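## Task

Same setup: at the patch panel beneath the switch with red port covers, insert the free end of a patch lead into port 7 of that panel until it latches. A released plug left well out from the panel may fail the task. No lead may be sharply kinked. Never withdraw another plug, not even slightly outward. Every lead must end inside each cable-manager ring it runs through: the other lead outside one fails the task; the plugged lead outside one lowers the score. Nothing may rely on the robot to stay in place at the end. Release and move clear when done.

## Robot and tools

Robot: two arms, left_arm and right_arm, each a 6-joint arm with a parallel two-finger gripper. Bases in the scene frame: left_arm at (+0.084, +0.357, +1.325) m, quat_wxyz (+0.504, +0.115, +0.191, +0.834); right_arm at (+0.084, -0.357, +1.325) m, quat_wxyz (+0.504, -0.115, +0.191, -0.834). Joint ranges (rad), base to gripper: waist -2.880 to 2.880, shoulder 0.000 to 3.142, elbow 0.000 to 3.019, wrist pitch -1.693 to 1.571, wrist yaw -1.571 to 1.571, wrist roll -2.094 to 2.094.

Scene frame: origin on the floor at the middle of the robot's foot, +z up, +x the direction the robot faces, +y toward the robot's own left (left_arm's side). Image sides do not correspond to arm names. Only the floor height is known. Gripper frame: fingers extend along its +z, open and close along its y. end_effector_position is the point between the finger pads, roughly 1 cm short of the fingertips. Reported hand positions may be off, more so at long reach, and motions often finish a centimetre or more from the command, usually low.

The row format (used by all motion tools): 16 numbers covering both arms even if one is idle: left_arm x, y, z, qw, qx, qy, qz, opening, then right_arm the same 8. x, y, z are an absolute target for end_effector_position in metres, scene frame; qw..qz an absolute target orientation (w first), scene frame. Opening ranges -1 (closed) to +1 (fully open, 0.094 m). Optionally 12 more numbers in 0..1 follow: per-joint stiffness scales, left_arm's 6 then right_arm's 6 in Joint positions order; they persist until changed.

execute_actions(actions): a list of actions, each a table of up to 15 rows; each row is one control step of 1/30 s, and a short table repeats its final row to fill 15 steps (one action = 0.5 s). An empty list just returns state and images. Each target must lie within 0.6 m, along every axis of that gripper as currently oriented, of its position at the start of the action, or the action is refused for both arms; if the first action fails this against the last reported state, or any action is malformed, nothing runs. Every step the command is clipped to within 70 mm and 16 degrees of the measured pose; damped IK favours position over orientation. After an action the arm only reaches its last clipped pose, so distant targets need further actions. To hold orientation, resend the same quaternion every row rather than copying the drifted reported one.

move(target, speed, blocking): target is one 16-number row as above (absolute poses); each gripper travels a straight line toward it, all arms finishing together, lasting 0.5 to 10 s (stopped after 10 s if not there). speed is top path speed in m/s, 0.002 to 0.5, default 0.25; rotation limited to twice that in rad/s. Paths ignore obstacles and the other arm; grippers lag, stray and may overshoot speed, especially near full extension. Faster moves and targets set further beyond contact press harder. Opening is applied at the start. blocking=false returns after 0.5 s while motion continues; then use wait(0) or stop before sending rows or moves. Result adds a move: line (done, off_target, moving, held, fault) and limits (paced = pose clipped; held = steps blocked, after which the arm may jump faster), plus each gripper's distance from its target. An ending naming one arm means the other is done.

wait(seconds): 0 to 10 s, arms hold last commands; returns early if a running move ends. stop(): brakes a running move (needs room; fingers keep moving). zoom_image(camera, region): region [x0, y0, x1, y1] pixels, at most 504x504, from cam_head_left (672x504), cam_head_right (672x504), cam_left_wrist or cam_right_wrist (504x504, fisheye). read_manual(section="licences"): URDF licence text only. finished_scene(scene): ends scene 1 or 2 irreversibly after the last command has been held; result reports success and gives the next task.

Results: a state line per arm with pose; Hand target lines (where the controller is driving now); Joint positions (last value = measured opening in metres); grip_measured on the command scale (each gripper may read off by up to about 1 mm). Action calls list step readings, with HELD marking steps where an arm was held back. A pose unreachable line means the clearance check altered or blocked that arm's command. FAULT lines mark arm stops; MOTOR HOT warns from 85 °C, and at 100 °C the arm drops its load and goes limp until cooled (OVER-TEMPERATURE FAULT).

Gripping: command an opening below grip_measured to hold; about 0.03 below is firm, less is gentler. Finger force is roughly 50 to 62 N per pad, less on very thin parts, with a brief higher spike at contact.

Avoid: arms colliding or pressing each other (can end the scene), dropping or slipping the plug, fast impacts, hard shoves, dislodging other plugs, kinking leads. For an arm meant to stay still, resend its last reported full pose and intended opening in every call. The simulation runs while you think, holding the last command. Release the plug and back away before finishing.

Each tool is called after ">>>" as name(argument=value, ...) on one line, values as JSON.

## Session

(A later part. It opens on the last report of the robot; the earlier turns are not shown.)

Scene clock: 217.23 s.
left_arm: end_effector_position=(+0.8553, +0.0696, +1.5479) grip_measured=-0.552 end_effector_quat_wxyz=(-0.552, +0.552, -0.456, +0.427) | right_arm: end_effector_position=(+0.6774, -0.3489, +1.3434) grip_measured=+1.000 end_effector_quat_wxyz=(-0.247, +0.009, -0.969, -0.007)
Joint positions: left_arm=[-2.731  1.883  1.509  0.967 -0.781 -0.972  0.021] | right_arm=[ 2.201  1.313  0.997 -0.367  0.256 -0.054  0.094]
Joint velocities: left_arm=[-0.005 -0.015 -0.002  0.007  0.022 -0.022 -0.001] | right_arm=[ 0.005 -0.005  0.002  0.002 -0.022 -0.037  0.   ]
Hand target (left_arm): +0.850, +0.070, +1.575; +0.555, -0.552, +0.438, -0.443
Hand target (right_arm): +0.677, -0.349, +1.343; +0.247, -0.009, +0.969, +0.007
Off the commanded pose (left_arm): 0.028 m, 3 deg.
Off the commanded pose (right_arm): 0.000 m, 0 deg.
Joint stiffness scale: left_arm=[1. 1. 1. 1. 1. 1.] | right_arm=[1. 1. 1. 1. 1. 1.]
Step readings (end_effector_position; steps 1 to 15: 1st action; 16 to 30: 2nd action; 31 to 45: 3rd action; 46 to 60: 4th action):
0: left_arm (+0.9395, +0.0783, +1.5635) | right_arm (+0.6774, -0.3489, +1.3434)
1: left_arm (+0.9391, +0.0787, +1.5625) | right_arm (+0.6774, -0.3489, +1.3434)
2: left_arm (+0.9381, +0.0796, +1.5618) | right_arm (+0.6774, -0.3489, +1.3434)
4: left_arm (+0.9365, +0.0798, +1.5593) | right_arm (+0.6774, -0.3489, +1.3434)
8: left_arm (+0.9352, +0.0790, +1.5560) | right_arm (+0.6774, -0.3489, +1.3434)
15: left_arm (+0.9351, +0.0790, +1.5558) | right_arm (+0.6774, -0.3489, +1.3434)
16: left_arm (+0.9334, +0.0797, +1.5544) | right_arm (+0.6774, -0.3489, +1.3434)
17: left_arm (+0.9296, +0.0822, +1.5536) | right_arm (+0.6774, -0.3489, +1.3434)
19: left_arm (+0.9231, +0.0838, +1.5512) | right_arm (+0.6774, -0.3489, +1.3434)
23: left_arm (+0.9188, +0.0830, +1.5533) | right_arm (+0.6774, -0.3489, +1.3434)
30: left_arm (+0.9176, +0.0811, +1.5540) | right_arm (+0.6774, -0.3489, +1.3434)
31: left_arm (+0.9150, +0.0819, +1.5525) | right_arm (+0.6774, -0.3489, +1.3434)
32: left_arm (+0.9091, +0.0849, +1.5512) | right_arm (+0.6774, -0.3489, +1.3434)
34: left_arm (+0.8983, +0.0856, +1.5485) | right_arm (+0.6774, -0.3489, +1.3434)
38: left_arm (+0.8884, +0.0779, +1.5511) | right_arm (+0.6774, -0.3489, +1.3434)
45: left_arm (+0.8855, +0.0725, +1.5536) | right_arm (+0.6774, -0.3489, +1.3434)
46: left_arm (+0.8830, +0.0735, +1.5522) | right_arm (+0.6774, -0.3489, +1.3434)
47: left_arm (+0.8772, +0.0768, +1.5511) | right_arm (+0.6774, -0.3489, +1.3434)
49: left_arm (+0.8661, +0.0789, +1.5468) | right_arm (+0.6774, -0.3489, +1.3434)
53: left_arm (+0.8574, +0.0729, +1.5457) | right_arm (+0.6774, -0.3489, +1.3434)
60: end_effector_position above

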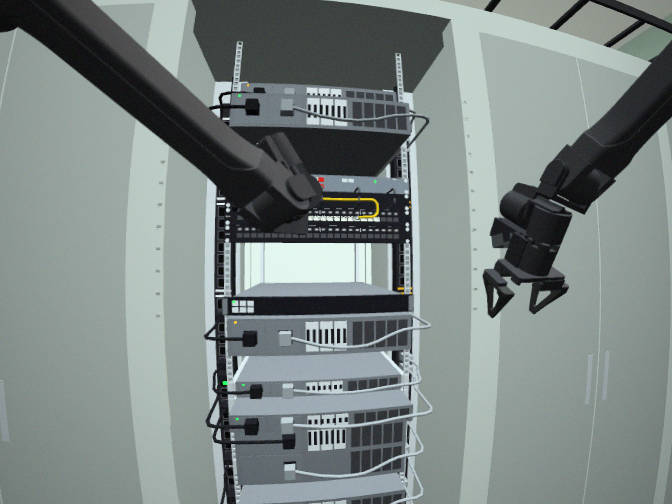

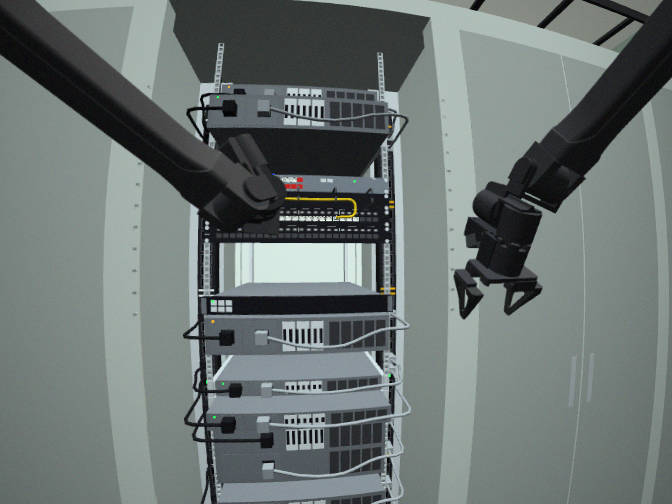

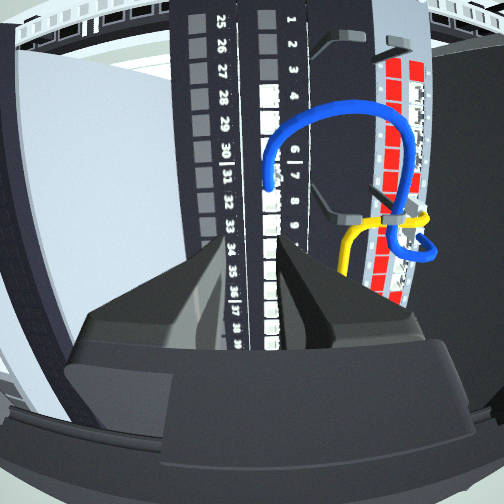

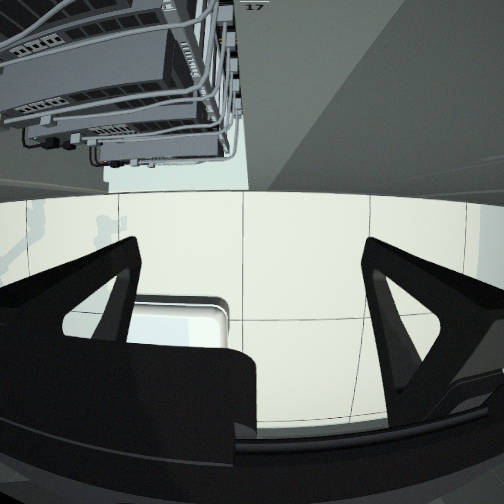

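>>> move(target=[0.72,0.25,1.5,0.555,-0.551,0.4375,-0.4425,-0.55,0.6774,-0.3489,1.3434,-0.247,0.009,-0.969,-0.007,1])

>>> zoom_image(camera="cam_head_left", region=[240,160,400,250])

Scene clock: 218.77 s.
left_arm: end_effector_position=(+0.7158, +0.2376, +1.4876) grip_measured=-0.552 end_effector_quat_wxyz=(-0.548, +0.548, -0.460, +0.434) | right_arm: end_effector_position=(+0.6774, -0.3489, +1.3434) grip_measured=+1.000 end_effector_quat_wxyz=(-0.247, +0.009, -0.969, -0.007)
Joint positions: left_arm=[-2.555  1.516  0.8    1.221 -0.614 -1.101  0.021] | right_arm=[ 2.201  1.313  0.997 -0.367  0.256 -0.054  0.094]
Joint velocities: left_arm=[ 0.005 -0.005  0.007 -0.012  0.007 -0.007 -0.001] | right_arm=[ 0.005 -0.015 -0.012 -0.002 -0.037 -0.022  0.   ]
Hand target (left_arm): +0.718, +0.249, +1.500; +0.555, -0.551, +0.437, -0.443
Hand target (right_arm): +0.677, -0.349, +1.343; +0.247, -0.009, +0.969, +0.007
Off the commanded pose (left_arm): 0.018 m, 3 deg.
Off the commanded pose (right_arm): 0.000 m, 0 deg.
Joint stiffness scale: left_arm=[1. 1. 1. 1. 1. 1.] | right_arm=[1. 1. 1. 1. 1. 1.]
move: off_target (left_arm)

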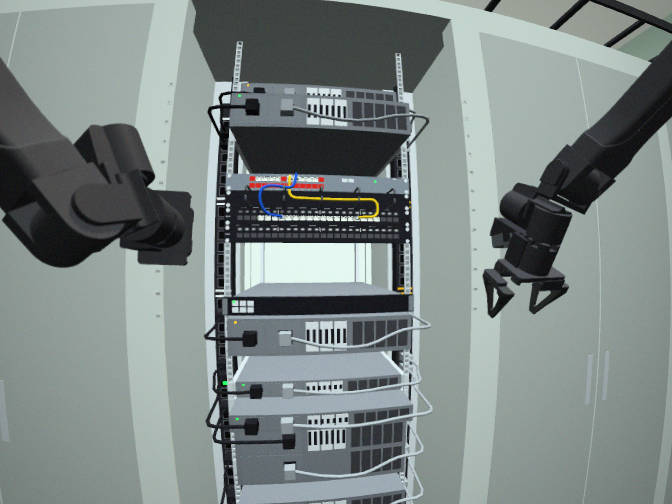

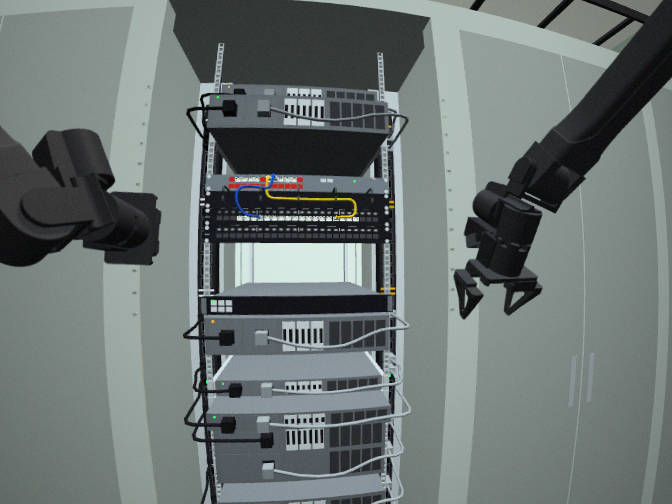

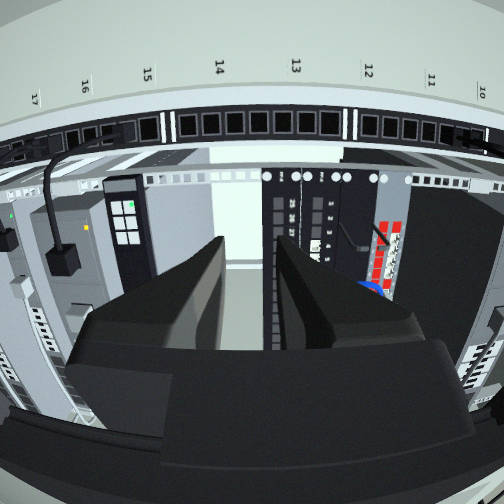

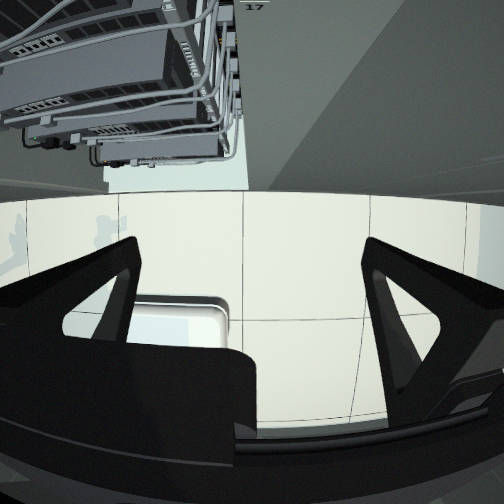

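Region (240, 160, 400, 250) of cam_head_left's 672x504 image, scaled by 3.150, with more detail than that image has; it fills the top 284 rows of this view, and the rest is white.

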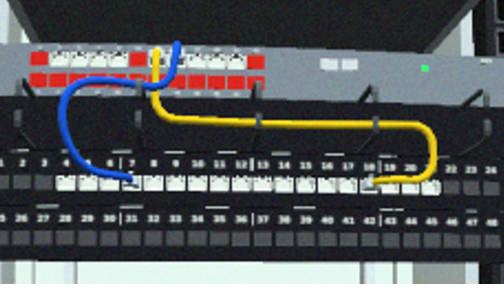

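>>> finished_scene(scene=2)

The scene is finished: the task was done.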